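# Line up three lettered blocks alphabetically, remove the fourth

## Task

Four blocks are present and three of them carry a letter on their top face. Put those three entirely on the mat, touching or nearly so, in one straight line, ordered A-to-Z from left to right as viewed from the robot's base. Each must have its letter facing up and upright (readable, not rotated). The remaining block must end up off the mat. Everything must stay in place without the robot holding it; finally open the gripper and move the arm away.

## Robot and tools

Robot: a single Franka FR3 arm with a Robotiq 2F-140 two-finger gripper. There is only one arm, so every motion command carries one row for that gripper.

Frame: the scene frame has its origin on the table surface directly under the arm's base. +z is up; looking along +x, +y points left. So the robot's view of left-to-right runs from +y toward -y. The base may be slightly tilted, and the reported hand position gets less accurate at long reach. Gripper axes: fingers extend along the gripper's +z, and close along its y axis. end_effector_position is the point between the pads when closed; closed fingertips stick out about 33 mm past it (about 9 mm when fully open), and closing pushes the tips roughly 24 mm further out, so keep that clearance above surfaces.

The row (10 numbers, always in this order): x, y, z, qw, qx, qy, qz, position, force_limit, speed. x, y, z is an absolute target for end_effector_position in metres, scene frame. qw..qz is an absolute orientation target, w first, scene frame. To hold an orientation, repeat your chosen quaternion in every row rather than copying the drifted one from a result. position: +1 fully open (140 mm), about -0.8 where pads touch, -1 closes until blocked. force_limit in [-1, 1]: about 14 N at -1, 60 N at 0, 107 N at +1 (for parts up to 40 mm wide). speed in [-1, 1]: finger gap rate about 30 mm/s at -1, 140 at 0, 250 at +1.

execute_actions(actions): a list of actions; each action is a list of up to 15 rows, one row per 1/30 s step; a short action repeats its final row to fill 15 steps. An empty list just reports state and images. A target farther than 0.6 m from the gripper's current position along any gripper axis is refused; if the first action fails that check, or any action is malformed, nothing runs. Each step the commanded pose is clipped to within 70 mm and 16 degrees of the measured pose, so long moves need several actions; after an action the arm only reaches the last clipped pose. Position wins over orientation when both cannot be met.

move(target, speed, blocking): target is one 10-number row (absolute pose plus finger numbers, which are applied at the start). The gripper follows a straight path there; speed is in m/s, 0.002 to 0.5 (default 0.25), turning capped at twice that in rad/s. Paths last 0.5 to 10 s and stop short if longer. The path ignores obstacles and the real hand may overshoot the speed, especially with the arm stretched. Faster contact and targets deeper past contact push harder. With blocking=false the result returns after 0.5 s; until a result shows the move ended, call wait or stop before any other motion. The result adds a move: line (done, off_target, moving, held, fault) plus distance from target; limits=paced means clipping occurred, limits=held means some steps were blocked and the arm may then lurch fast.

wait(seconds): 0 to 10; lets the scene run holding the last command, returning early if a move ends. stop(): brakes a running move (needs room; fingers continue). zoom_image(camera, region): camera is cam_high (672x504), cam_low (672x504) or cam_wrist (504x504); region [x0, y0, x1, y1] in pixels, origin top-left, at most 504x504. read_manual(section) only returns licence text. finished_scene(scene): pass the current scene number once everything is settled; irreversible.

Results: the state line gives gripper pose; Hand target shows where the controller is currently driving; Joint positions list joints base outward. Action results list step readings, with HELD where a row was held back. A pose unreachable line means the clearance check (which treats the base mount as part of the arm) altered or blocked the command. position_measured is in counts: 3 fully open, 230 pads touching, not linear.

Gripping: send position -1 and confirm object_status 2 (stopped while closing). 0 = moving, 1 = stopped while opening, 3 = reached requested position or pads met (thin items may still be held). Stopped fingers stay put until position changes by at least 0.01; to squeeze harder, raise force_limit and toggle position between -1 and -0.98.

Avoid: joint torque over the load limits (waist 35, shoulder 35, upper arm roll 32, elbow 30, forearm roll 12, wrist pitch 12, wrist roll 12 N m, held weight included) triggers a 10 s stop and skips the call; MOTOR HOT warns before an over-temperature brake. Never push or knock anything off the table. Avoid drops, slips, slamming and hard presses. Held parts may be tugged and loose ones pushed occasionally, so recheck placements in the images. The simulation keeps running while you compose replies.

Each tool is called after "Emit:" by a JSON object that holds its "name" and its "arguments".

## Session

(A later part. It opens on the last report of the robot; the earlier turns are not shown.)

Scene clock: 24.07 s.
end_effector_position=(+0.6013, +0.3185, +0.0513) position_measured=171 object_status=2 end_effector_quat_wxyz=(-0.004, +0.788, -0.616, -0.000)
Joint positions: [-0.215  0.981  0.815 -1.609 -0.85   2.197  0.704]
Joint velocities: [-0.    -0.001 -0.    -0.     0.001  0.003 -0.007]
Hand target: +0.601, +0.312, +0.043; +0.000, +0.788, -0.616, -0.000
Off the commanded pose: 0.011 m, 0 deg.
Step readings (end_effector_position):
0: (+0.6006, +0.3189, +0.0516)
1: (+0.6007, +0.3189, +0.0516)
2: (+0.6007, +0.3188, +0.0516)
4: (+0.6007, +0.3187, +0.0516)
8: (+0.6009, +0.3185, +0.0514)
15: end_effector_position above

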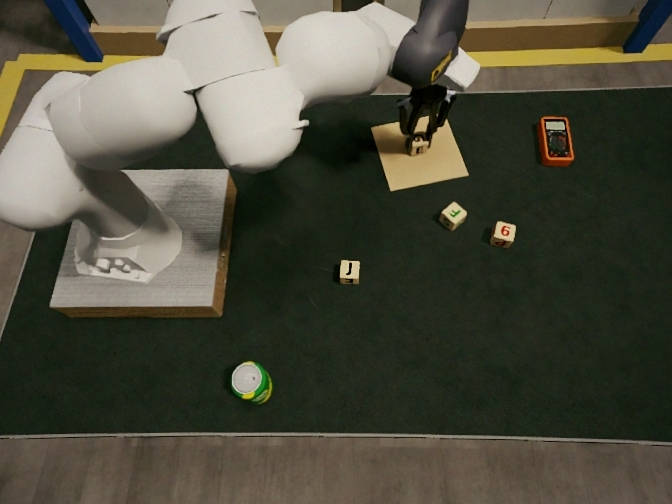

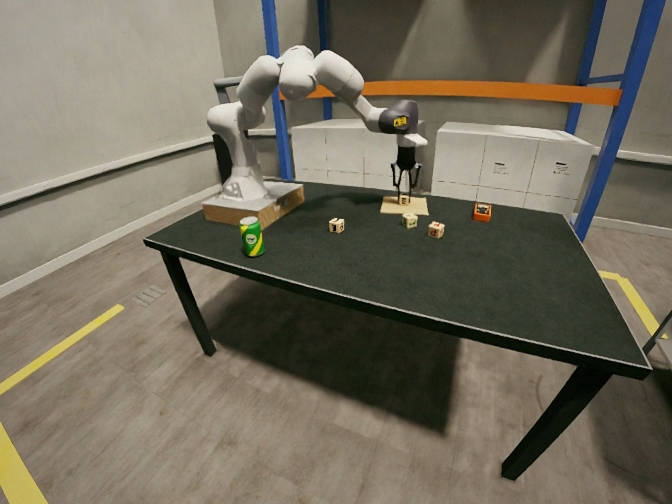

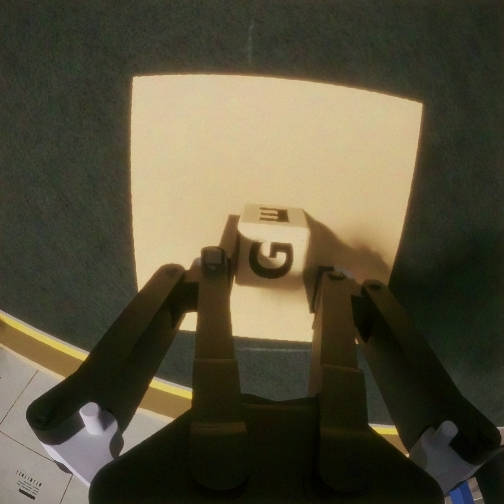

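Emit:
{"name": "execute_actions", "arguments": {"actions": [[[0.6013,0.3185,0.0520,0,-0.788,0.6157,0,-1,0,0.5],[0.6013,0.3185,0.0520,0,-0.788,0.6157,0,-1,0,0.5],[0.6013,0.3185,0.0520,0,-0.788,0.6157,0,0.0,0,0.5],[0.6013,0.3185,0.0520,0,-0.788,0.6157,0,0.0,0,0.5],[0.6013,0.3185,0.0520,0,-0.788,0.6157,0,0.0,0,0.5],[0.6013,0.3185,0.0520,0,-0.788,0.6157,0,0.0,0,0.5],[0.6013,0.3185,0.0525,0,-0.788,0.6157,0,0.0,0,0.5],[0.6013,0.3185,0.054,0,-0.788,0.6157,0,0.0,0,0.5],[0.6013,0.3185,0.057,0,-0.788,0.6157,0,0.0,0,0.5],[0.6013,0.3185,0.061,0,-0.788,0.6157,0,0.0,0,0.5],[0.6013,0.3185,0.066,0,-0.788,0.6157,0,0.0,0,0.5],[0.6013,0.3185,0.072,0,-0.788,0.6157,0,0.0,0,0.5],[0.6013,0.3185,0.078,0,-0.788,0.6157,0,0.0,0,0.5],[0.6013,0.3185,0.084,0,-0.788,0.6157,0,0.0,0,0.5],[0.6013,0.3185,0.090,0,-0.788,0.6157,0,0.0,0,0.5]],[[0.6011,0.3181,0.096,0,-0.788,0.6157,0,0.2,0,0.5],[0.6005,0.3168,0.101,0,-0.788,0.6157,0,0.2,0,0.5],[0.5995,0.3148,0.106,0,-0.7986,0.6018,0,0.2,0,0.5],[0.5981,0.3119,0.110,0,-0.8192,0.5736,0,0.2,0,0.5],[0.5963,0.3083,0.113,0,-0.8434,0.5373,0,0.2,0,0.5],[0.5942,0.3039,0.115,0,-0.866,0.5,0,0.2,0,0.5],[0.5917,0.2987,0.116,0,-0.9994,0.0349,0,0.2,0,0.5],[0.5888,0.2928,0.117,0,-0.9994,0.0349,0,0.2,0,0.5],[0.5856,0.2862,0.117,0,-0.9994,0.0349,0,0.2,0,0.5],[0.5821,0.2789,0.117,0,-0.9994,0.0349,0,0.2,0,0.5],[0.5782,0.2710,0.117,0,-0.9994,0.0349,0,0.2,0,0.5],[0.5741,0.2625,0.117,0,-0.9994,0.0349,0,0.2,0,0.5],[0.5697,0.2534,0.117,0,-0.9994,0.0349,0,0.2,0,0.5],[0.5651,0.2439,0.117,0,-0.9994,0.0349,0,0.2,0,0.5],[0.5602,0.2339,0.117,0,-0.9994,0.0349,0,0.2,0,0.5]],[[0.5552,0.2234,0.117,0,-0.9994,0.0349,0,0.2,0,0.5],[0.5499,0.2127,0.117,0,-0.9994,0.0349,0,0.2,0,0.5],[0.5445,0.2015,0.117,0,-0.9994,0.0349,0,0.2,0,0.5],[0.5390,0.1902,0.117,0,-0.9994,0.0349,0,0.2,0,0.5],[0.5334,0.1786,0.117,0,-0.9994,0.0349,0,0.2,0,0.5],[0.5277,0.1670,0.117,0,-0.9994,0.0349,0,0.2,0,0.5],[0.5220,0.1551,0.117,0,-0.9994,0.0349,0,0.2,0,0.5],[0.5163,0.1434,0.117,0,-0.9994,0.0349,0,0.2,0,0.5],[0.5106,0.1315,0.117,0,-0.9994,0.0349,0,0.2,0,0.5],[0.5049,0.1199,0.117,0,-0.9994,0.0349,0,0.2,0,0.5],[0.4993,0.1083,0.117,0,-0.9994,0.0349,0,0.2,0,0.5],[0.4938,0.0970,0.117,0,-0.9994,0.0349,0,0.2,0,0.5],[0.4884,0.0858,0.117,0,-0.9994,0.0349,0,0.2,0,0.5],[0.4831,0.0751,0.117,0,-0.9994,0.0349,0,0.2,0,0.5],[0.4781,0.0646,0.117,0,-0.9994,0.0349,0,0.2,0,0.5]],[[0.4732,0.0546,0.116,0,-0.9994,0.0349,0,0.2,0,0.5],[0.4686,0.0451,0.115,0,-0.9994,0.0349,0,0.2,0,0.5],[0.4642,0.0360,0.114,0,-0.9994,0.0349,0,0.2,0,0.5],[0.4601,0.0275,0.113,0,-0.9994,0.0349,0,0.2,0,0.5],[0.4562,0.0196,0.112,0,-0.9994,0.0349,0,0.2,0,0.5],[0.4527,0.0123,0.111,0,-0.9994,0.0349,0,0.2,0,0.5],[0.4495,0.0057,0.110,0,-0.9994,0.0349,0,0.2,0,0.5],[0.4466,-0.0002,0.109,0,-0.9994,0.0349,0,0.2,0,0.5],[0.4441,-0.0054,0.108,0,-0.9994,0.0349,0,0.2,0,0.5],[0.4420,-0.0098,0.107,0,-0.9994,0.0349,0,0.2,0,0.5],[0.4402,-0.0134,0.106,0,-0.9994,0.0349,0,0.2,0,0.5],[0.4388,-0.0163,0.1055,0,-0.9994,0.0349,0,0.2,0,0.5],[0.4378,-0.0183,0.105,0,-0.9994,0.0349,0,0.2,0,0.5],[0.4372,-0.0196,0.105,0,-0.9994,0.0349,0,0.2,0,0.5],[0.437,-0.020,0.105,0,-0.9994,0.0349,0,0.2,0,0.5]],[[0.437,-0.020,0.105,0,-0.9994,0.0349,0,0.2,0,0.5]]]}}

Scene clock: 29.23 s.
end_effector_position=(+0.4387, -0.0183, +0.1057) position_measured=104 object_status=3 end_effector_quat_wxyz=(-0.001, +0.996, -0.083, +0.006)
Joint positions: [-1.624  0.85   1.459 -2.508 -1.177  2.188 -0.649]
Joint velocities: [-0.006  0.094  0.009  0.029 -0.017 -0.088 -0.296]
Hand target: +0.437, -0.022, +0.106; +0.002, +0.999, -0.038, +0.003
Off the commanded pose: 0.002 m, 6 deg.
Step readings (end_effector_position; steps 1 to 15: 1st action; 16 to 30: 2nd action; 31 to 45: 3rd action; 46 to 60: 4th action; 61 to 75: 5th action):
0: (+0.6014, +0.3186, +0.0513)
1: (+0.6017, +0.3187, +0.0517)
2: (+0.6023, +0.3188, +0.0523)
4: (+0.6029, +0.3187, +0.0528)
8: (+0.6029, +0.3180, +0.0530)
15: (+0.6019, +0.3211, +0.0744)
16: (+0.6027, +0.3217, +0.0807)
17: (+0.6034, +0.3220, +0.0872)
19: (+0.6034, +0.3214, +0.0996)
23: (+0.5965, +0.3107, +0.1157)
30: (+0.5703, +0.2585, +0.1164)
31: (+0.5657, +0.2485, +0.1160)
32: (+0.5607, +0.2381, +0.1154)
34: (+0.5504, +0.2163, +0.1144)
38: (+0.5296, +0.1700, +0.1137)
45: (+0.4930, +0.0866, +0.1141)
46: (+0.4873, +0.0755, +0.1140)
47: (+0.4810, +0.0650, +0.1134)
49: (+0.4696, +0.0456, +0.1119)
53: (+0.4535, +0.0114, +0.1100)
60: (+0.4406, -0.0220, +0.1064)
61: (+0.4398, -0.0229, +0.1062)
62: (+0.4387, -0.0226, +0.1058)
64: (+0.4378, -0.0208, +0.1055)
68: (+0.4383, -0.0186, +0.1057)
75: end_effector_position above

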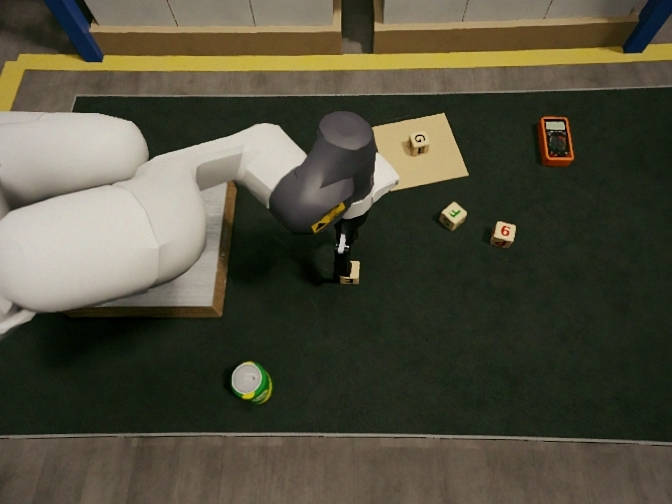

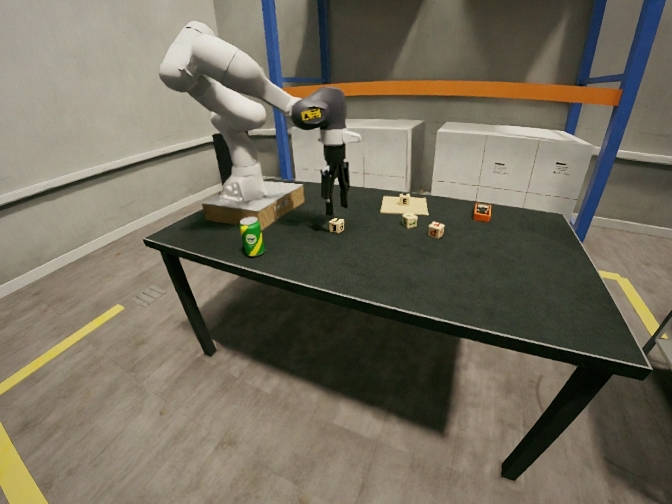

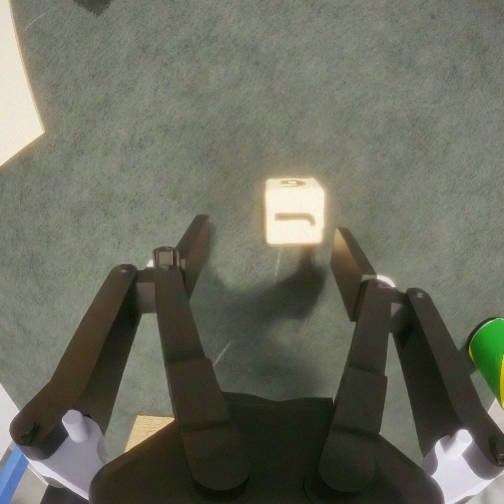

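Emit:
{"name": "execute_actions", "arguments": {"actions": []}}

Emit:
{"name": "zoom_image", "arguments": {"camera": "cam_wrist", "region": [170, 150, 390, 330]}}

Emit:
{"name": "zoom_image", "arguments": {"camera": "cam_low", "region": [300, 170, 380, 250]}}

Scene clock: 29.33 s.
end_effector_position=(+0.4382, -0.0190, +0.1056) position_measured=104 object_status=3 end_effector_quat_wxyz=(-0.001, +0.997, -0.071, +0.005)
Joint positions: [-1.625  0.855  1.46  -2.507 -1.178  2.182 -0.673]
Joint velocities: [-0.002  0.025  0.001  0.007 -0.009 -0.049 -0.213]
Hand target: +0.437, -0.022, +0.106; +0.002, +0.999, -0.038, +0.003
Off the commanded pose: 0.002 m, 4 deg.

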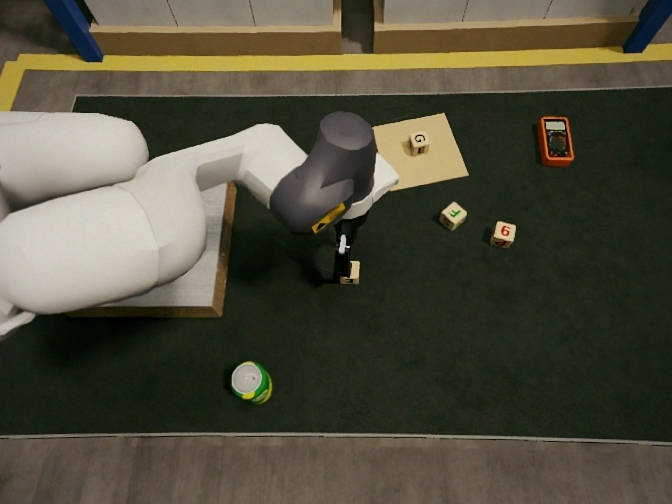

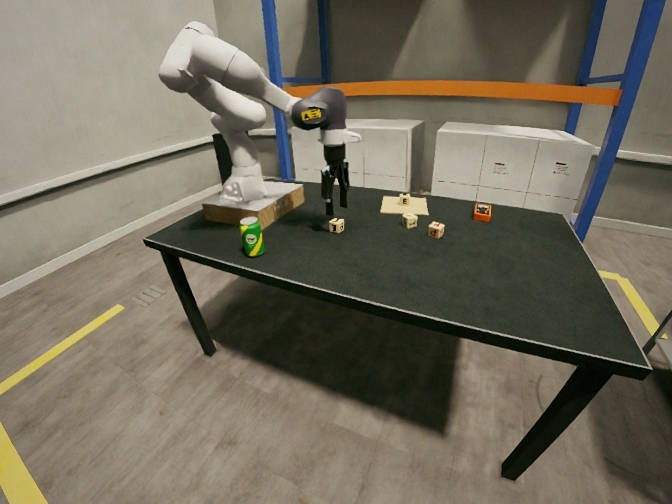

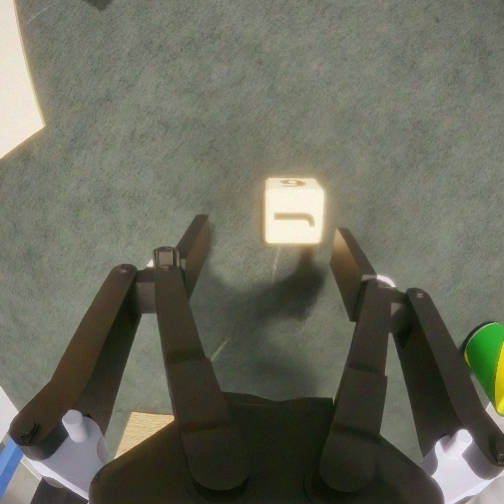

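Region (170, 150, 390, 330) of cam_wrist's 504x504 image, scaled by 2.291, with more detail than that image has; it fills the top 412 rows of this view, and the rest is white.

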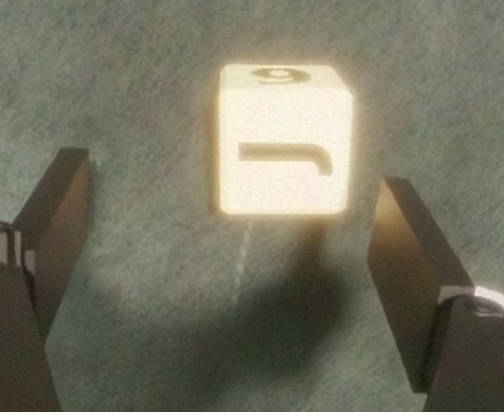

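Region (300, 170, 380, 250) of cam_low's 672x504 image, scaled by 6.300, with more detail than that image has.

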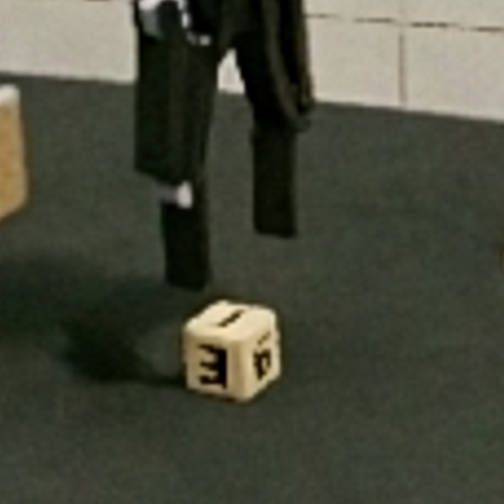

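Emit:
{"name": "execute_actions", "arguments": {"actions": [[[0.4385,-0.021,0.1055,0,-0.9994,0.0349,0,0.2,0,0.5],[0.4393,-0.0225,0.105,0,-0.9994,0.0349,0,0.2,0,0.5],[0.4405,-0.0245,0.104,0,-0.9994,0.0349,0,0.2,0,0.5],[0.442,-0.027,0.1025,0,-0.9994,0.0349,0,0.2,0,0.5],[0.4435,-0.0295,0.1005,0,-0.9994,0.0349,0,0.2,0,0.5],[0.445,-0.0315,0.098,0,-0.9994,0.0349,0,0.2,0,0.5],[0.4462,-0.0332,0.095,0,-0.9994,0.0349,0,0.2,0,0.5],[0.4472,-0.0345,0.092,0,-0.9994,0.0349,0,0.2,0,0.5],[0.4478,-0.0352,0.089,0,-0.9994,0.0349,0,0.2,0,0.5],[0.448,-0.0355,0.086,0,-0.9994,0.0349,0,0.2,0,0.5],[0.448,-0.0355,0.083,0,-0.9994,0.0349,0,0.2,0,0.5],[0.448,-0.0355,0.0805,0,-0.9994,0.0349,0,0.2,0,0.5],[0.448,-0.0355,0.0785,0,-0.9994,0.0349,0,0.2,0,0.5],[0.448,-0.0355,0.077,0,-0.9994,0.0349,0,0.2,0,0.5],[0.448,-0.0355,0.076,0,-0.9994,0.0349,0,0.2,0,0.5]],[[0.448,-0.0355,0.075,0,-0.9994,0.0349,0,0.2,0,0.5],[0.448,-0.0355,0.074,0,-0.9994,0.0349,0,0.2,0,0.5],[0.448,-0.0355,0.073,0,-0.9994,0.0349,0,0.2,0,0.5],[0.448,-0.0355,0.072,0,-0.9994,0.0349,0,0.2,0,0.5],[0.448,-0.0355,0.071,0,-0.9994,0.0349,0,0.2,0,0.5],[0.448,-0.0355,0.070,0,-0.9994,0.0349,0,0.2,0,0.5],[0.448,-0.0355,0.069,0,-0.9994,0.0349,0,0.2,0,0.5],[0.448,-0.0355,0.068,0,-0.9994,0.0349,0,0.2,0,0.5]]]}}

Emit:
{"name": "zoom_image", "arguments": {"camera": "cam_wrist", "region": [170, 170, 390, 350]}}

Emit:
{"name": "zoom_image", "arguments": {"camera": "cam_low", "region": [300, 170, 380, 250]}}

Scene clock: 31.03 s.
end_effector_position=(+0.4462, -0.0369, +0.0679) position_measured=104 object_status=3 end_effector_quat_wxyz=(+0.002, +0.999, -0.034, -0.002)
Joint positions: [-1.542  0.898  1.317 -2.45  -1.26   2.203 -0.75 ]
Joint velocities: [ 0.004 -0.    -0.005  0.002 -0.011  0.012  0.006]
Hand target: +0.448, -0.035, +0.068; +0.000, +0.999, -0.035, -0.000
Off the commanded pose: 0.002 m, 0 deg.
Step readings (end_effector_position; steps 1 to 15: 1st action; 16 to 30: 2nd action):
0: (+0.4368, -0.0204, +0.1051)
1: (+0.4372, -0.0204, +0.1052)
2: (+0.4381, -0.0208, +0.1054)
4: (+0.4401, -0.0229, +0.1048)
8: (+0.4438, -0.0314, +0.0979)
15: (+0.4444, -0.0370, +0.0791)
16: (+0.4443, -0.0369, +0.0775)
17: (+0.4444, -0.0369, +0.0763)
19: (+0.4447, -0.0369, +0.0740)
23: (+0.4452, -0.0370, +0.0699)
30: end_effector_position above

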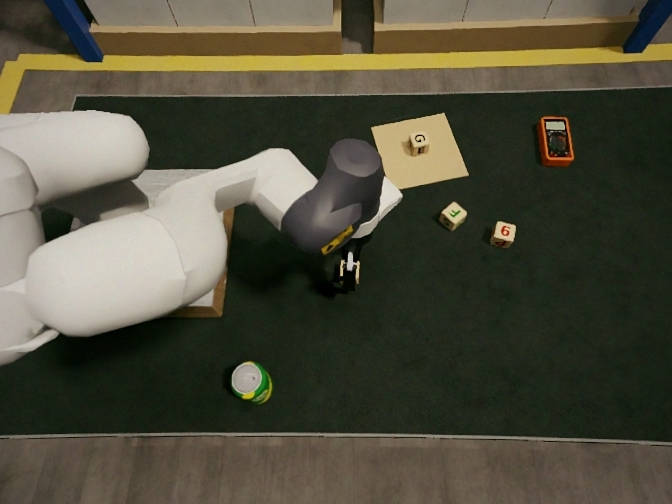

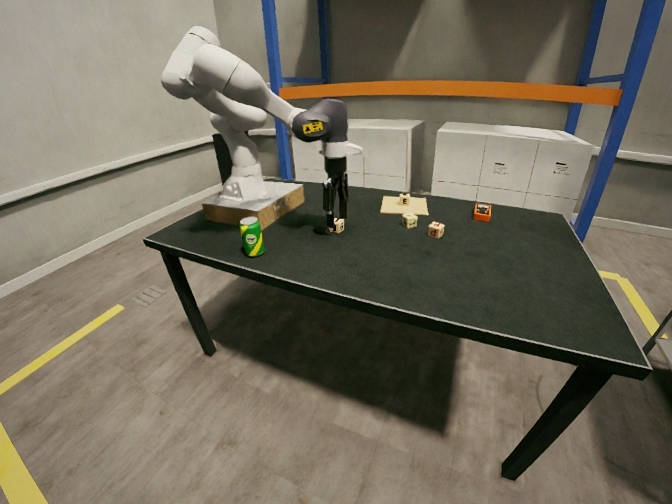

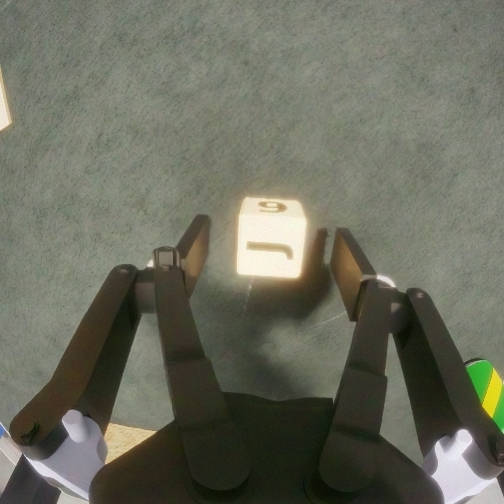

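Region (170, 170, 390, 350) of cam_wrist's 504x504 image, scaled by 2.291, with more detail than that image has; it fills the top 412 rows of this view, and the rest is white.

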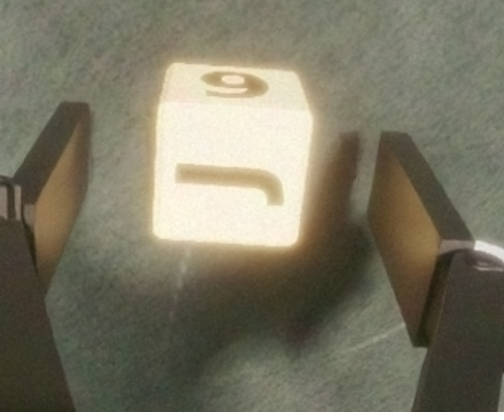

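Region (300, 170, 380, 250) of cam_low's 672x504 image, scaled by 6.300, with more detail than that image has.

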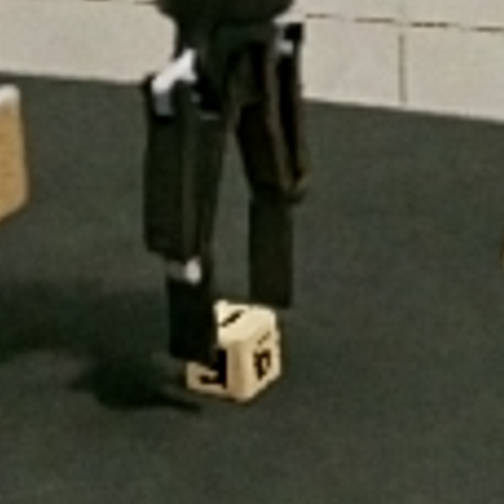

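Emit:
{"name": "execute_actions", "arguments": {"actions": [[[0.4485,-0.0357,0.067,0,-0.9994,0.0349,0,0.2,0,0.2],[0.449,-0.036,0.0655,0,-0.9994,0.0349,0,0.2,0,0.2],[0.4495,-0.036,0.064,0,-0.9994,0.0349,0,0.2,0,0.2],[0.450,-0.036,0.0625,0,-0.9994,0.0349,0,0.2,0,0.2],[0.450,-0.036,0.061,0,-0.9994,0.0349,0,0.2,0,0.2],[0.450,-0.036,0.0595,0,-0.9994,0.0349,0,0.2,0,0.2],[0.450,-0.036,0.0585,0,-0.9994,0.0349,0,-1,0,0.2],[0.450,-0.036,0.0577,0,-0.9994,0.0349,0,-1,0,0.2],[0.450,-0.036,0.057,0,-0.9994,0.0349,0,-1,0,0.2]],[[0.450,-0.036,0.057,0,-0.9994,0.0349,0,-1,0,0.2],[0.450,-0.036,0.057,0,-0.9994,0.0349,0,-1,0,0.2],[0.450,-0.036,0.057,0,-0.9994,0.0349,0,-1,0,0.2],[0.450,-0.036,0.057,0,-0.9994,0.0349,0,-1,0,0.2],[0.450,-0.036,0.057,0,-0.9994,0.0349,0,-1,0,0.2],[0.450,-0.036,0.057,0,-0.9994,0.0349,0,-1,0,0.2],[0.450,-0.036,0.058,0,-0.9994,0.0349,0,-1,0,0.2],[0.450,-0.036,0.060,0,-0.9994,0.0349,0,-1,0,0.2],[0.450,-0.036,0.063,0,-0.9994,0.0349,0,-1,0,0.2],[0.450,-0.036,0.066,0,-0.9994,0.0349,0,-1,0,0.2],[0.450,-0.036,0.070,0,-0.9994,0.0349,0,-1,0,0.2],[0.450,-0.036,0.074,0,-0.9994,0.0349,0,-1,0,0.2],[0.450,-0.036,0.077,0,-0.9994,0.0349,0,-1,0,0.2],[0.450,-0.036,0.079,0,-0.9994,0.0349,0,-1,0,0.2],[0.450,-0.036,0.080,0,-0.9994,0.0349,0,-1,0,0.2]]]}}

Emit:
{"name": "zoom_image", "arguments": {"camera": "cam_wrist", "region": [170, 170, 390, 350]}}

Emit:
{"name": "zoom_image", "arguments": {"camera": "cam_low", "region": [300, 170, 380, 250]}}

Scene clock: 32.53 s.
end_effector_position=(+0.4532, -0.0345, +0.0756) position_measured=171 object_status=2 end_effector_quat_wxyz=(-0.001, +0.999, -0.037, +0.005)
Joint positions: [-1.547  0.895  1.336 -2.446 -1.252  2.206 -0.746]
Joint velocities: [-0.136 -0.059  0.22  -0.022  0.146 -0.055 -0.043]
Hand target: +0.450, -0.036, +0.080; +0.000, +0.999, -0.035, +0.000
Off the commanded pose: 0.006 m, 1 deg.
Step readings (end_effector_position; steps 1 to 15: 1st action; 16 to 30: 2nd action):
0: (+0.4468, -0.0367, +0.0679)
1: (+0.4469, -0.0368, +0.0678)
2: (+0.4472, -0.0369, +0.0673)
4: (+0.4477, -0.0372, +0.0653)
8: (+0.4477, -0.0374, +0.0600)
15: (+0.4486, -0.0372, +0.0573)
16: (+0.4487, -0.0372, +0.0573)
17: (+0.4488, -0.0371, +0.0573)
19: (+0.4489, -0.0371, +0.0573)
23: (+0.4492, -0.0369, +0.0577)
30: end_effector_position above

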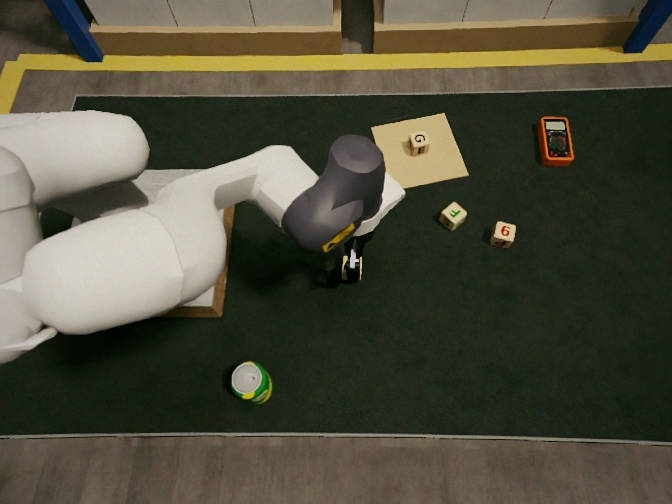

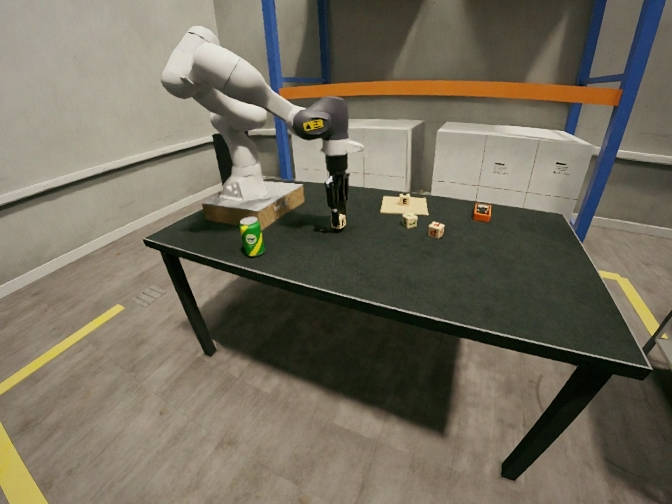

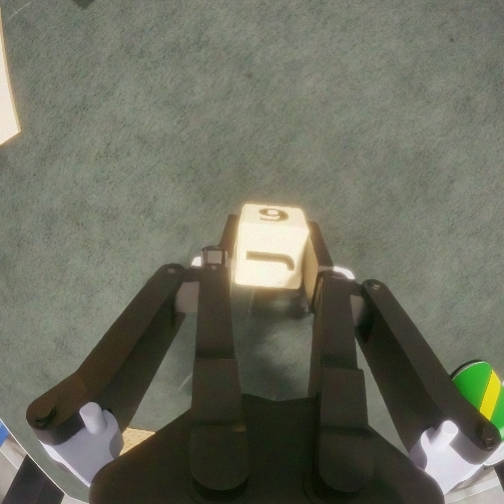

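Region (170, 170, 390, 350) of cam_wrist's 504x504 image, scaled by 2.291, with more detail than that image has; it fills the top 412 rows of this view, and the rest is white.

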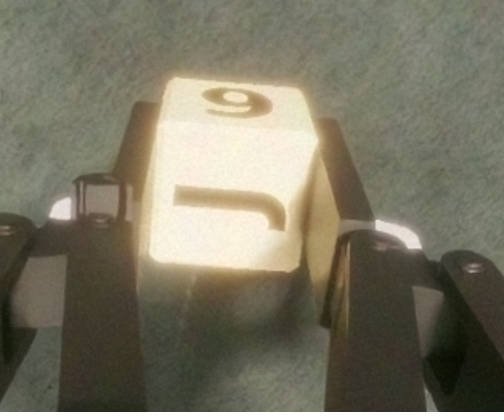

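Region (300, 170, 380, 250) of cam_low's 672x504 image, scaled by 6.300, with more detail than that image has.

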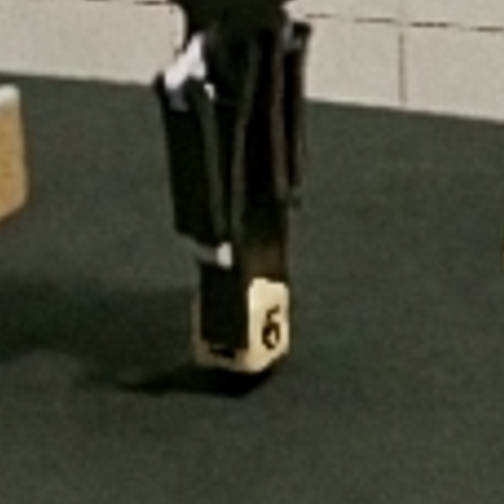

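Emit:
{"name": "execute_actions", "arguments": {"actions": [[[0.4502,-0.0356,0.081,0,-0.9986,0.0523,0,-1,0,0.2],[0.4508,-0.0345,0.083,0,-0.9962,0.0872,0,-1,0,0.2],[0.4518,-0.0327,0.085,0,-0.9914,0.1305,0,-1,0,0.2],[0.4532,-0.0302,0.0875,0,-0.9848,0.1736,0,-1,0,0.2],[0.4550,-0.0269,0.090,0,-0.788,0.6157,0,-1,0,0.2],[0.4571,-0.0230,0.0925,0,-0.788,0.6157,0,-1,0,0.2],[0.4596,-0.0184,0.095,0,-0.788,0.6157,0,-1,0,0.2],[0.4625,-0.0131,0.097,0,-0.788,0.6157,0,-1,0,0.2],[0.4657,-0.0072,0.099,0,-0.788,0.6157,0,-1,0,0.2],[0.4693,-0.0008,0.101,0,-0.788,0.6157,0,-1,0,0.2],[0.4731,0.0062,0.1025,0,-0.788,0.6157,0,-1,0,0.2],[0.4772,0.0138,0.1035,0,-0.788,0.6157,0,-1,0,0.2],[0.4816,0.0219,0.1045,0,-0.788,0.6157,0,-1,0,0.2],[0.4863,0.0304,0.105,0,-0.788,0.6157,0,-1,0,0.2],[0.4912,0.0393,0.105,0,-0.788,0.6157,0,-1,0,0.2]],[[0.4962,0.0485,0.105,0,-0.788,0.6157,0,-1,0,0.2],[0.5015,0.0582,0.105,0,-0.788,0.6157,0,-1,0,0.2],[0.5069,0.0680,0.105,0,-0.788,0.6157,0,-1,0,0.2],[0.5124,0.0781,0.105,0,-0.788,0.6157,0,-1,0,0.2],[0.5180,0.0884,0.105,0,-0.788,0.6157,0,-1,0,0.2],[0.5237,0.0988,0.105,0,-0.788,0.6157,0,-1,0,0.2],[0.5294,0.1093,0.105,0,-0.788,0.6157,0,-1,0,0.2],[0.5352,0.1198,0.105,0,-0.788,0.6157,0,-1,0,0.2],[0.5409,0.1303,0.105,0,-0.788,0.6157,0,-1,0,0.2],[0.5466,0.1407,0.105,0,-0.788,0.6157,0,-1,0,0.2],[0.5522,0.1510,0.105,0,-0.788,0.6157,0,-1,0,0.2],[0.5577,0.1611,0.105,0,-0.788,0.6157,0,-1,0,0.2],[0.5631,0.1709,0.105,0,-0.788,0.6157,0,-1,0,0.2],[0.5684,0.1806,0.105,0,-0.788,0.6157,0,-1,0,0.2],[0.5735,0.1898,0.105,0,-0.788,0.6157,0,-1,0,0.2]],[[0.5783,0.1987,0.105,0,-0.788,0.6157,0,-1,0,0.2],[0.5830,0.2072,0.105,0,-0.788,0.6157,0,-1,0,0.2],[0.5874,0.2153,0.105,0,-0.788,0.6157,0,-1,0,0.2],[0.5915,0.2229,0.105,0,-0.788,0.6157,0,-1,0,0.2],[0.5953,0.2299,0.105,0,-0.788,0.6157,0,-1,0,0.2],[0.5989,0.2363,0.105,0,-0.788,0.6157,0,-1,0,0.2],[0.6021,0.2422,0.105,0,-0.788,0.6157,0,-1,0,0.2],[0.6050,0.2475,0.105,0,-0.788,0.6157,0,-1,0,0.2],[0.6075,0.2521,0.105,0,-0.788,0.6157,0,-1,0,0.2],[0.6096,0.2560,0.105,0,-0.788,0.6157,0,-1,0,0.2],[0.6114,0.2593,0.105,0,-0.788,0.6157,0,-1,0,0.2],[0.6128,0.2618,0.1045,0,-0.788,0.6157,0,-1,0,0.2],[0.6138,0.2636,0.104,0,-0.788,0.6157,0,-1,0,0.2],[0.6144,0.2647,0.103,0,-0.788,0.6157,0,-1,0,0.2],[0.6146,0.2651,0.102,0,-0.788,0.6157,0,-1,0,0.2]],[[0.6146,0.2651,0.1005,0,-0.788,0.6157,0,-1,0,0.2],[0.6146,0.2651,0.099,0,-0.788,0.6157,0,-1,0,0.2],[0.6146,0.2651,0.097,0,-0.788,0.6157,0,-1,0,0.2],[0.6146,0.2651,0.095,0,-0.788,0.6157,0,-1,0,0.2],[0.6146,0.2651,0.093,0,-0.788,0.6157,0,-1,0,0.2],[0.6146,0.2651,0.091,0,-0.788,0.6157,0,-1,0,0.2],[0.6146,0.2651,0.089,0,-0.788,0.6157,0,-1,0,0.2],[0.6146,0.2651,0.087,0,-0.788,0.6157,0,-1,0,0.2],[0.6146,0.2651,0.085,0,-0.788,0.6157,0,-1,0,0.2],[0.6146,0.2651,0.083,0,-0.788,0.6157,0,-1,0,0.2],[0.6146,0.2651,0.0815,0,-0.788,0.6157,0,-1,0,0.2],[0.6146,0.2651,0.080,0,-0.788,0.6157,0,-1,0,0.2],[0.6146,0.2651,0.079,0,-0.788,0.6157,0,-1,0,0.2],[0.6146,0.2651,0.0785,0,-0.788,0.6157,0,-1,0,0.2],[0.6146,0.2651,0.078,0,-0.788,0.6157,0,-1,0,0.2]]]}}

Emit:
{"name": "execute_actions", "arguments": {"actions": []}}

Scene clock: 35.50 s.
end_effector_position=(+0.6129, +0.2630, +0.0785) position_measured=171 object_status=2 end_effector_quat_wxyz=(+0.003, +0.806, -0.592, -0.001)
Joint positions: [-0.322  0.902  0.835 -1.667 -0.801  2.174  0.553]
Joint velocities: [ 0.064  0.014 -0.09   0.001  0.023  0.034  0.176]
Hand target: +0.614, +0.266, +0.077; +0.001, +0.789, -0.615, -0.002
Off the commanded pose: 0.003 m, 3 deg.
Step readings (end_effector_position; steps 1 to 15: 1st action; 16 to 30: 2nd action; 31 to 45: 3rd action; 46 to 60: 4th action):
0: (+0.4510, -0.0347, +0.0798)
1: (+0.4509, -0.0347, +0.0799)
2: (+0.4507, -0.0346, +0.0804)
4: (+0.4504, -0.0343, +0.0824)
8: (+0.4562, -0.0273, +0.0901)
15: (+0.4779, +0.0175, +0.1035)
16: (+0.4821, +0.0261, +0.1044)
17: (+0.4866, +0.0348, +0.1050)
19: (+0.4960, +0.0531, +0.1059)
23: (+0.5163, +0.0931, +0.1072)
30: (+0.5538, +0.1689, +0.1078)
31: (+0.5598, +0.1790, +0.1079)
32: (+0.5662, +0.1885, +0.1081)
34: (+0.5781, +0.2057, +0.1083)
38: (+0.5962, +0.2359, +0.1074)
45: (+0.6122, +0.2681, +0.1049)
46: (+0.6133, +0.2697, +0.1039)
47: (+0.6146, +0.2704, +0.1028)
49: (+0.6161, +0.2701, +0.0999)
53: (+0.6158, +0.2667, +0.0915)
60: end_effector_position above

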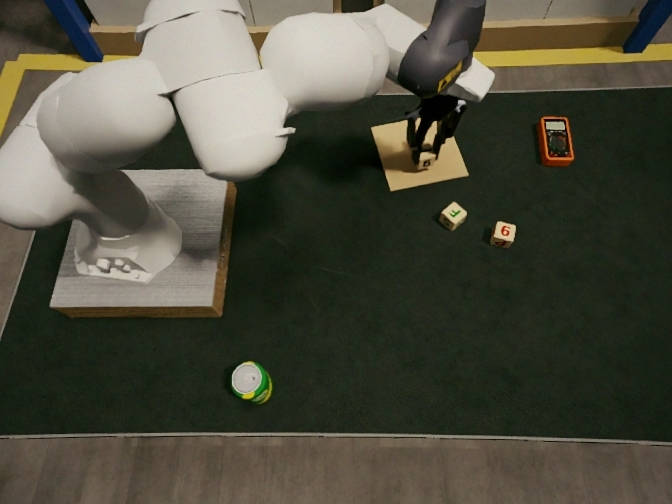

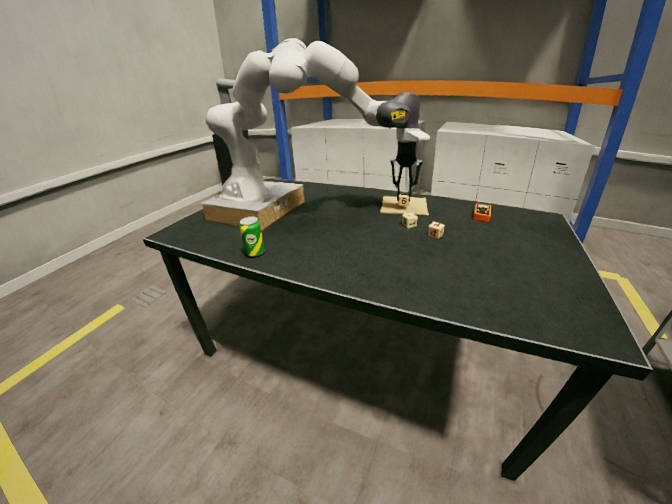

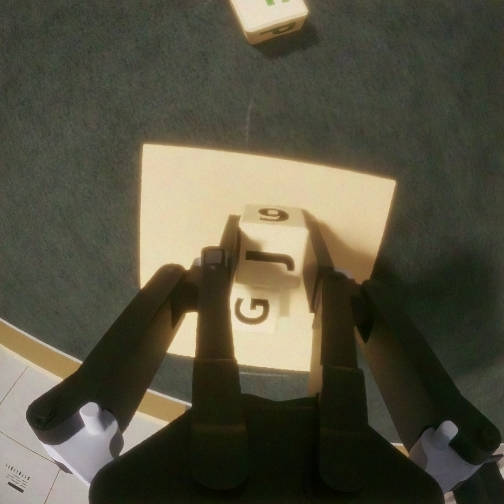

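Scene clock: 35.50 s.
end_effector_position=(+0.6129, +0.2630, +0.0785) position_measured=171 object_status=2 end_effector_quat_wxyz=(+0.003, +0.806, -0.592, -0.001)
Joint positions: [-0.322  0.902  0.835 -1.667 -0.801  2.174  0.553]
Joint velocities: [ 0.064  0.014 -0.09   0.001  0.023  0.034  0.176]
Hand target: +0.614, +0.266, +0.077; +0.001, +0.789, -0.615, -0.002
Off the commanded pose: 0.003 m, 3 deg.

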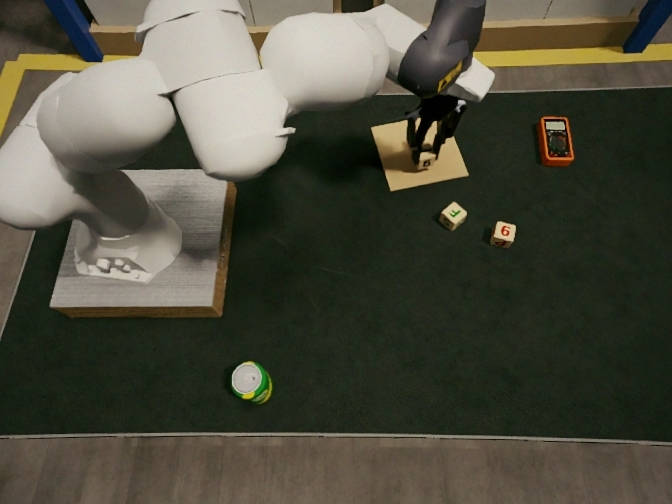

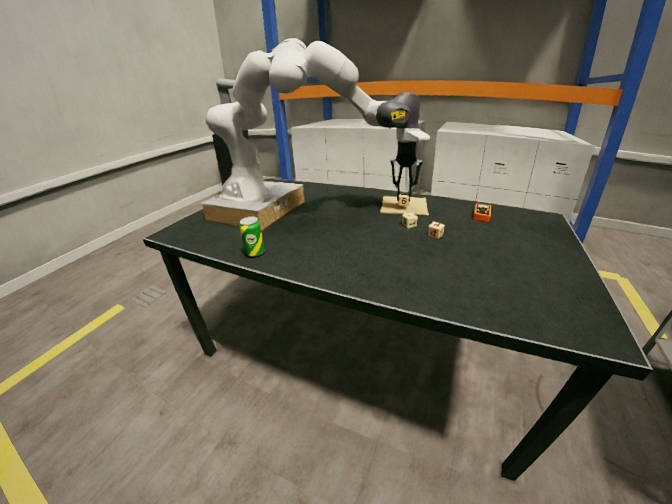

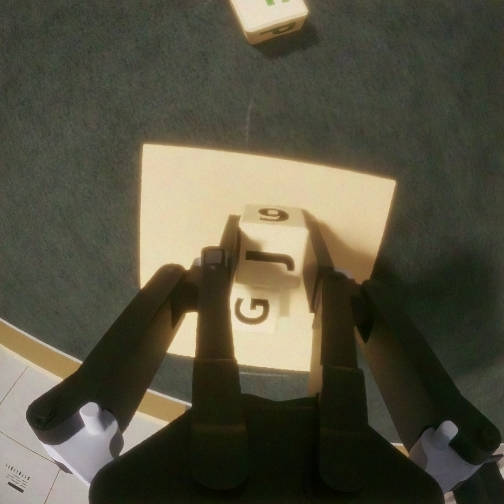

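Emit:
{"name": "execute_actions", "arguments": {"actions": [[[0.6144,0.2660,0.077,0,-0.788,0.6157,0,-1,0,0.2],[0.6142,0.2670,0.076,0,-0.788,0.6157,0,-1,0,0.2],[0.6140,0.2680,0.0745,0,-0.788,0.6157,0,-1,0,0.2],[0.6138,0.2690,0.073,0,-0.788,0.6157,0,-1,0,0.2],[0.6136,0.2695,0.0715,0,-0.788,0.6157,0,-1,0,0.2],[0.6134,0.270,0.070,0,-0.788,0.6157,0,-1,0,0.2],[0.6134,0.270,0.0685,0,-0.788,0.6157,0,-1,0,0.2],[0.6134,0.270,0.067,0,-0.788,0.6157,0,-1,0,0.2],[0.6134,0.270,0.0655,0,-0.788,0.6157,0,-1,0,0.2],[0.6134,0.270,0.064,0,-0.788,0.6157,0,-1,0,0.2],[0.6134,0.270,0.063,0,-0.788,0.6157,0,-1,0,0.2],[0.6134,0.270,0.062,0,-0.788,0.6157,0,-1,0,0.2]]]}}

Emit:
{"name": "zoom_image", "arguments": {"camera": "cam_wrist", "region": [190, 190, 370, 400]}}

Emit:
{"name": "zoom_image", "arguments": {"camera": "cam_low", "region": [375, 170, 435, 220]}}

Emit:
{"name": "zoom_image", "arguments": {"camera": "cam_high", "region": [365, 90, 485, 200]}}

Scene clock: 36.30 s.
end_effector_position=(+0.6109, +0.2680, +0.0619) position_measured=171 object_status=2 end_effector_quat_wxyz=(+0.004, +0.791, -0.612, -0.002)
Joint positions: [-0.294  0.923  0.805 -1.661 -0.806  2.2    0.613]
Joint velocities: [ 0.008  0.016 -0.024  0.002 -0.008  0.026  0.026]
Hand target: +0.613, +0.270, +0.062; +0.000, +0.788, -0.616, -0.000
Off the commanded pose: 0.003 m, 1 deg.
Step readings (end_effector_position):
0: (+0.6131, +0.2636, +0.0767)
1: (+0.6132, +0.2637, +0.0766)
2: (+0.6133, +0.2637, +0.0764)
4: (+0.6136, +0.2646, +0.0756)
8: (+0.6125, +0.2676, +0.0710)
15: end_effector_position above

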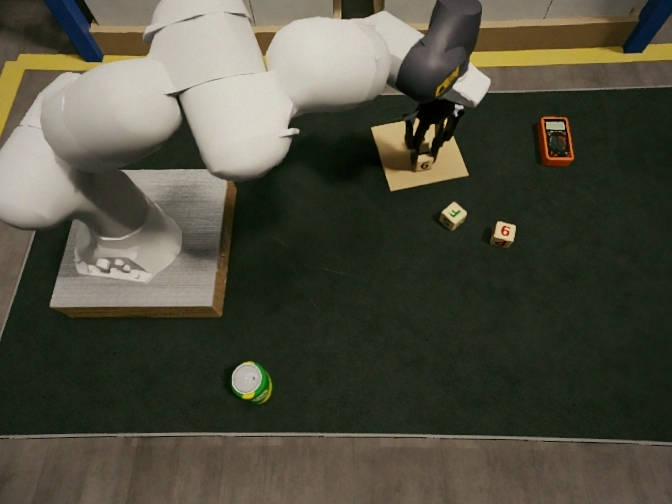

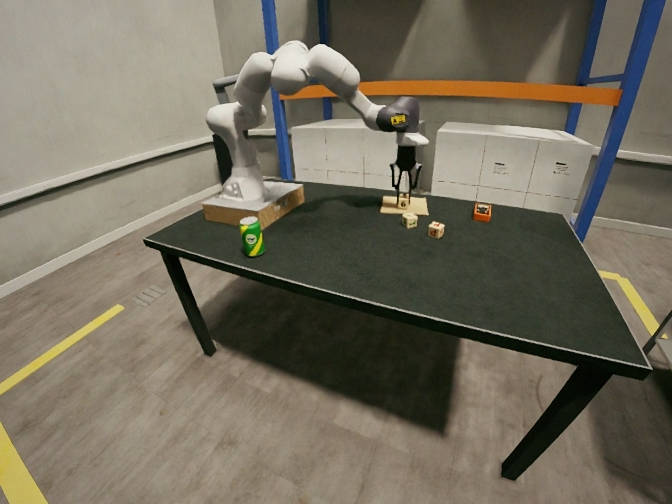

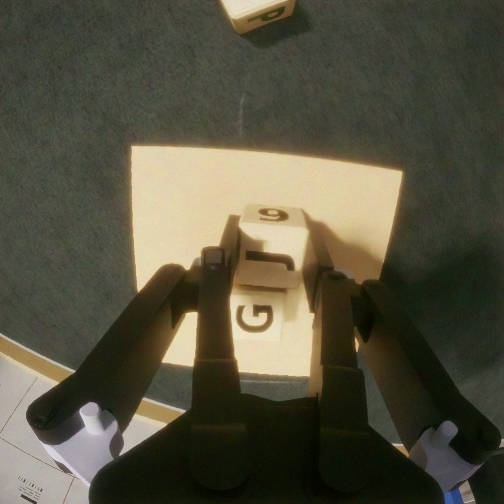

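Region (190, 190, 370, 400) of cam_wrist's 504x504 image, scaled by 2.400, with more detail than that image has; it fills the left 432 columns of this view, and the rest is white.

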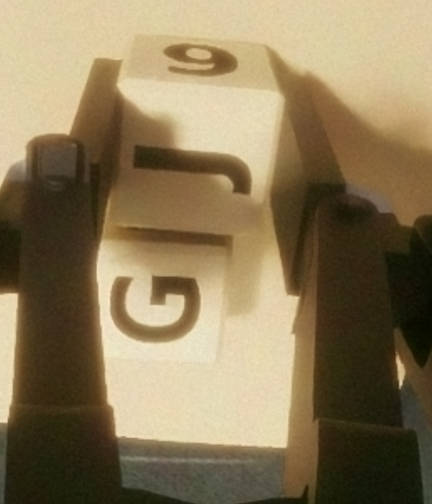

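Region (375, 170, 435, 220) of cam_low's 672x504 image, scaled by 8.400, with more detail than that image has.

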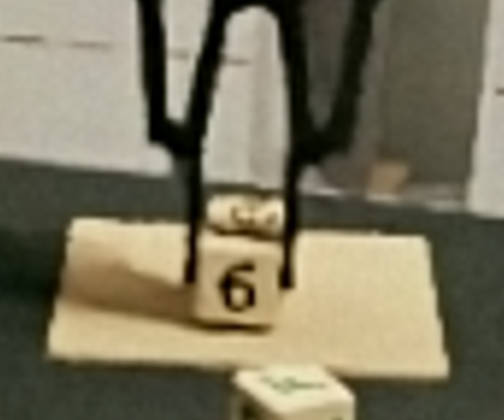

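Region (365, 90, 485, 200) of cam_high's 672x504 image, scaled by 4.200, with more detail than that image has; it fills the top 462 rows of this view, and the rest is white.

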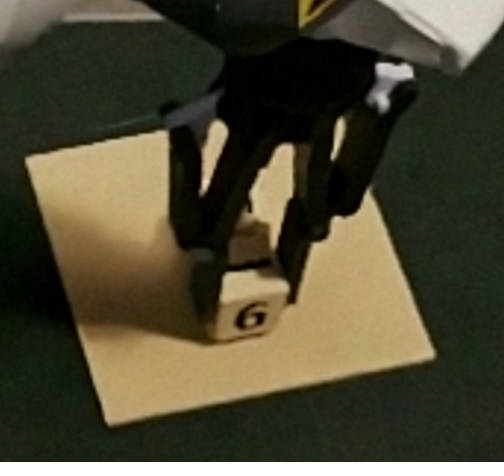

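Emit:
{"name": "execute_actions", "arguments": {"actions": [[[0.6138,0.2708,0.062,0,-0.788,0.6157,0,-1,0,0.2],[0.6143,0.2718,0.062,0,-0.788,0.6157,0,-1,0,0.2],[0.6149,0.273,0.0617,0,-0.788,0.6157,0,-1,0,0.2],[0.6155,0.2742,0.0613,0,-0.788,0.6157,0,-1,0,0.2],[0.616,0.2754,0.0608,0,-0.788,0.6157,0,-1,0,0.2],[0.6164,0.2763,0.0602,0,-0.788,0.6157,0,-1,0,0.2],[0.6167,0.2768,0.0596,0,-0.788,0.6157,0,-1,0,0.2],[0.6167,0.277,0.059,0,-0.788,0.6157,0,-1,0,0.2],[0.6167,0.277,0.0584,0,-0.788,0.6157,0,-1,0,0.2],[0.6167,0.277,0.0578,0,-0.788,0.6157,0,-1,0,0.2],[0.6167,0.277,0.0573,0,-0.788,0.6157,0,-1,0,0.2],[0.6167,0.277,0.057,0,-0.788,0.6157,0,-1,0,0.2]]]}}

Emit:
{"name": "zoom_image", "arguments": {"camera": "cam_wrist", "region": [190, 190, 370, 400]}}

Emit:
{"name": "zoom_image", "arguments": {"camera": "cam_low", "region": [375, 170, 435, 220]}}

Scene clock: 37.23 s.
end_effector_position=(+0.6160, +0.2766, +0.0577) position_measured=171 object_status=2 end_effector_quat_wxyz=(-0.000, +0.789, -0.615, -0.001)
Joint positions: [-0.268  0.943  0.793 -1.631 -0.808  2.204  0.622]
Joint velocities: [ 0.008  0.008 -0.014  0.004 -0.    -0.     0.002]
Hand target: +0.616, +0.277, +0.057; +0.000, +0.788, -0.616, -0.000
Off the commanded pose: 0.001 m, 0 deg.
Step readings (end_effector_position):
0: (+0.6123, +0.2687, +0.0620)
1: (+0.6126, +0.2688, +0.0621)
2: (+0.6131, +0.2691, +0.0622)
4: (+0.6148, +0.2706, +0.0625)
8: (+0.6169, +0.2754, +0.0616)
15: end_effector_position above

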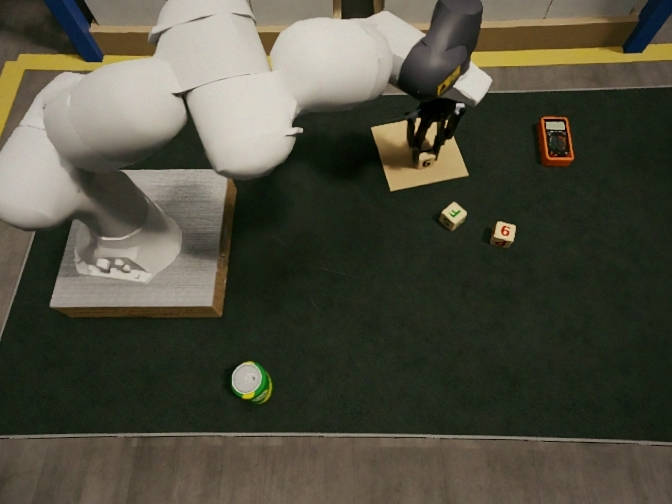

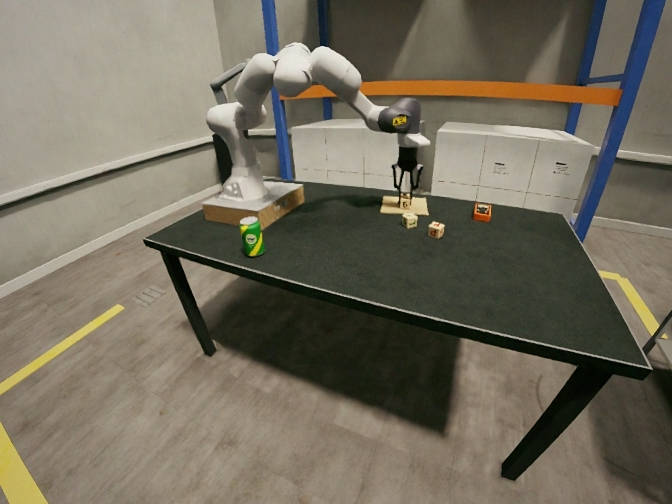

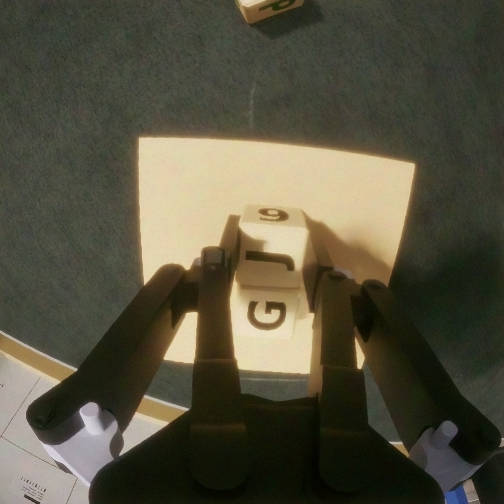

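Region (190, 190, 370, 400) of cam_wrist's 504x504 image, scaled by 2.400, with more detail than that image has; it fills the left 432 columns of this view, and the rest is white.

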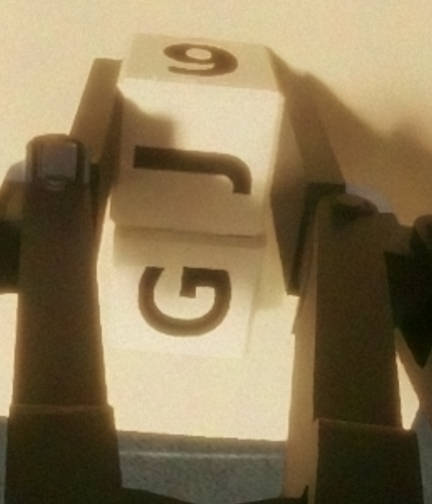

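Region (375, 170, 435, 220) of cam_low's 672x504 image, scaled by 8.400, with more detail than that image has.

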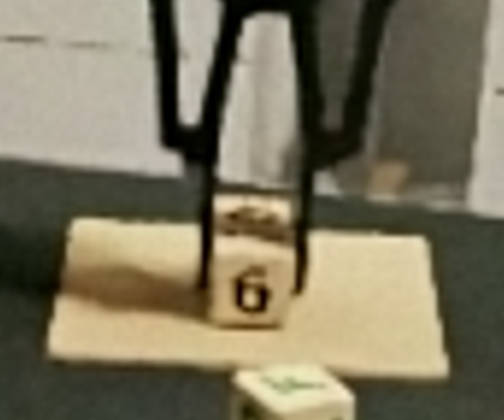

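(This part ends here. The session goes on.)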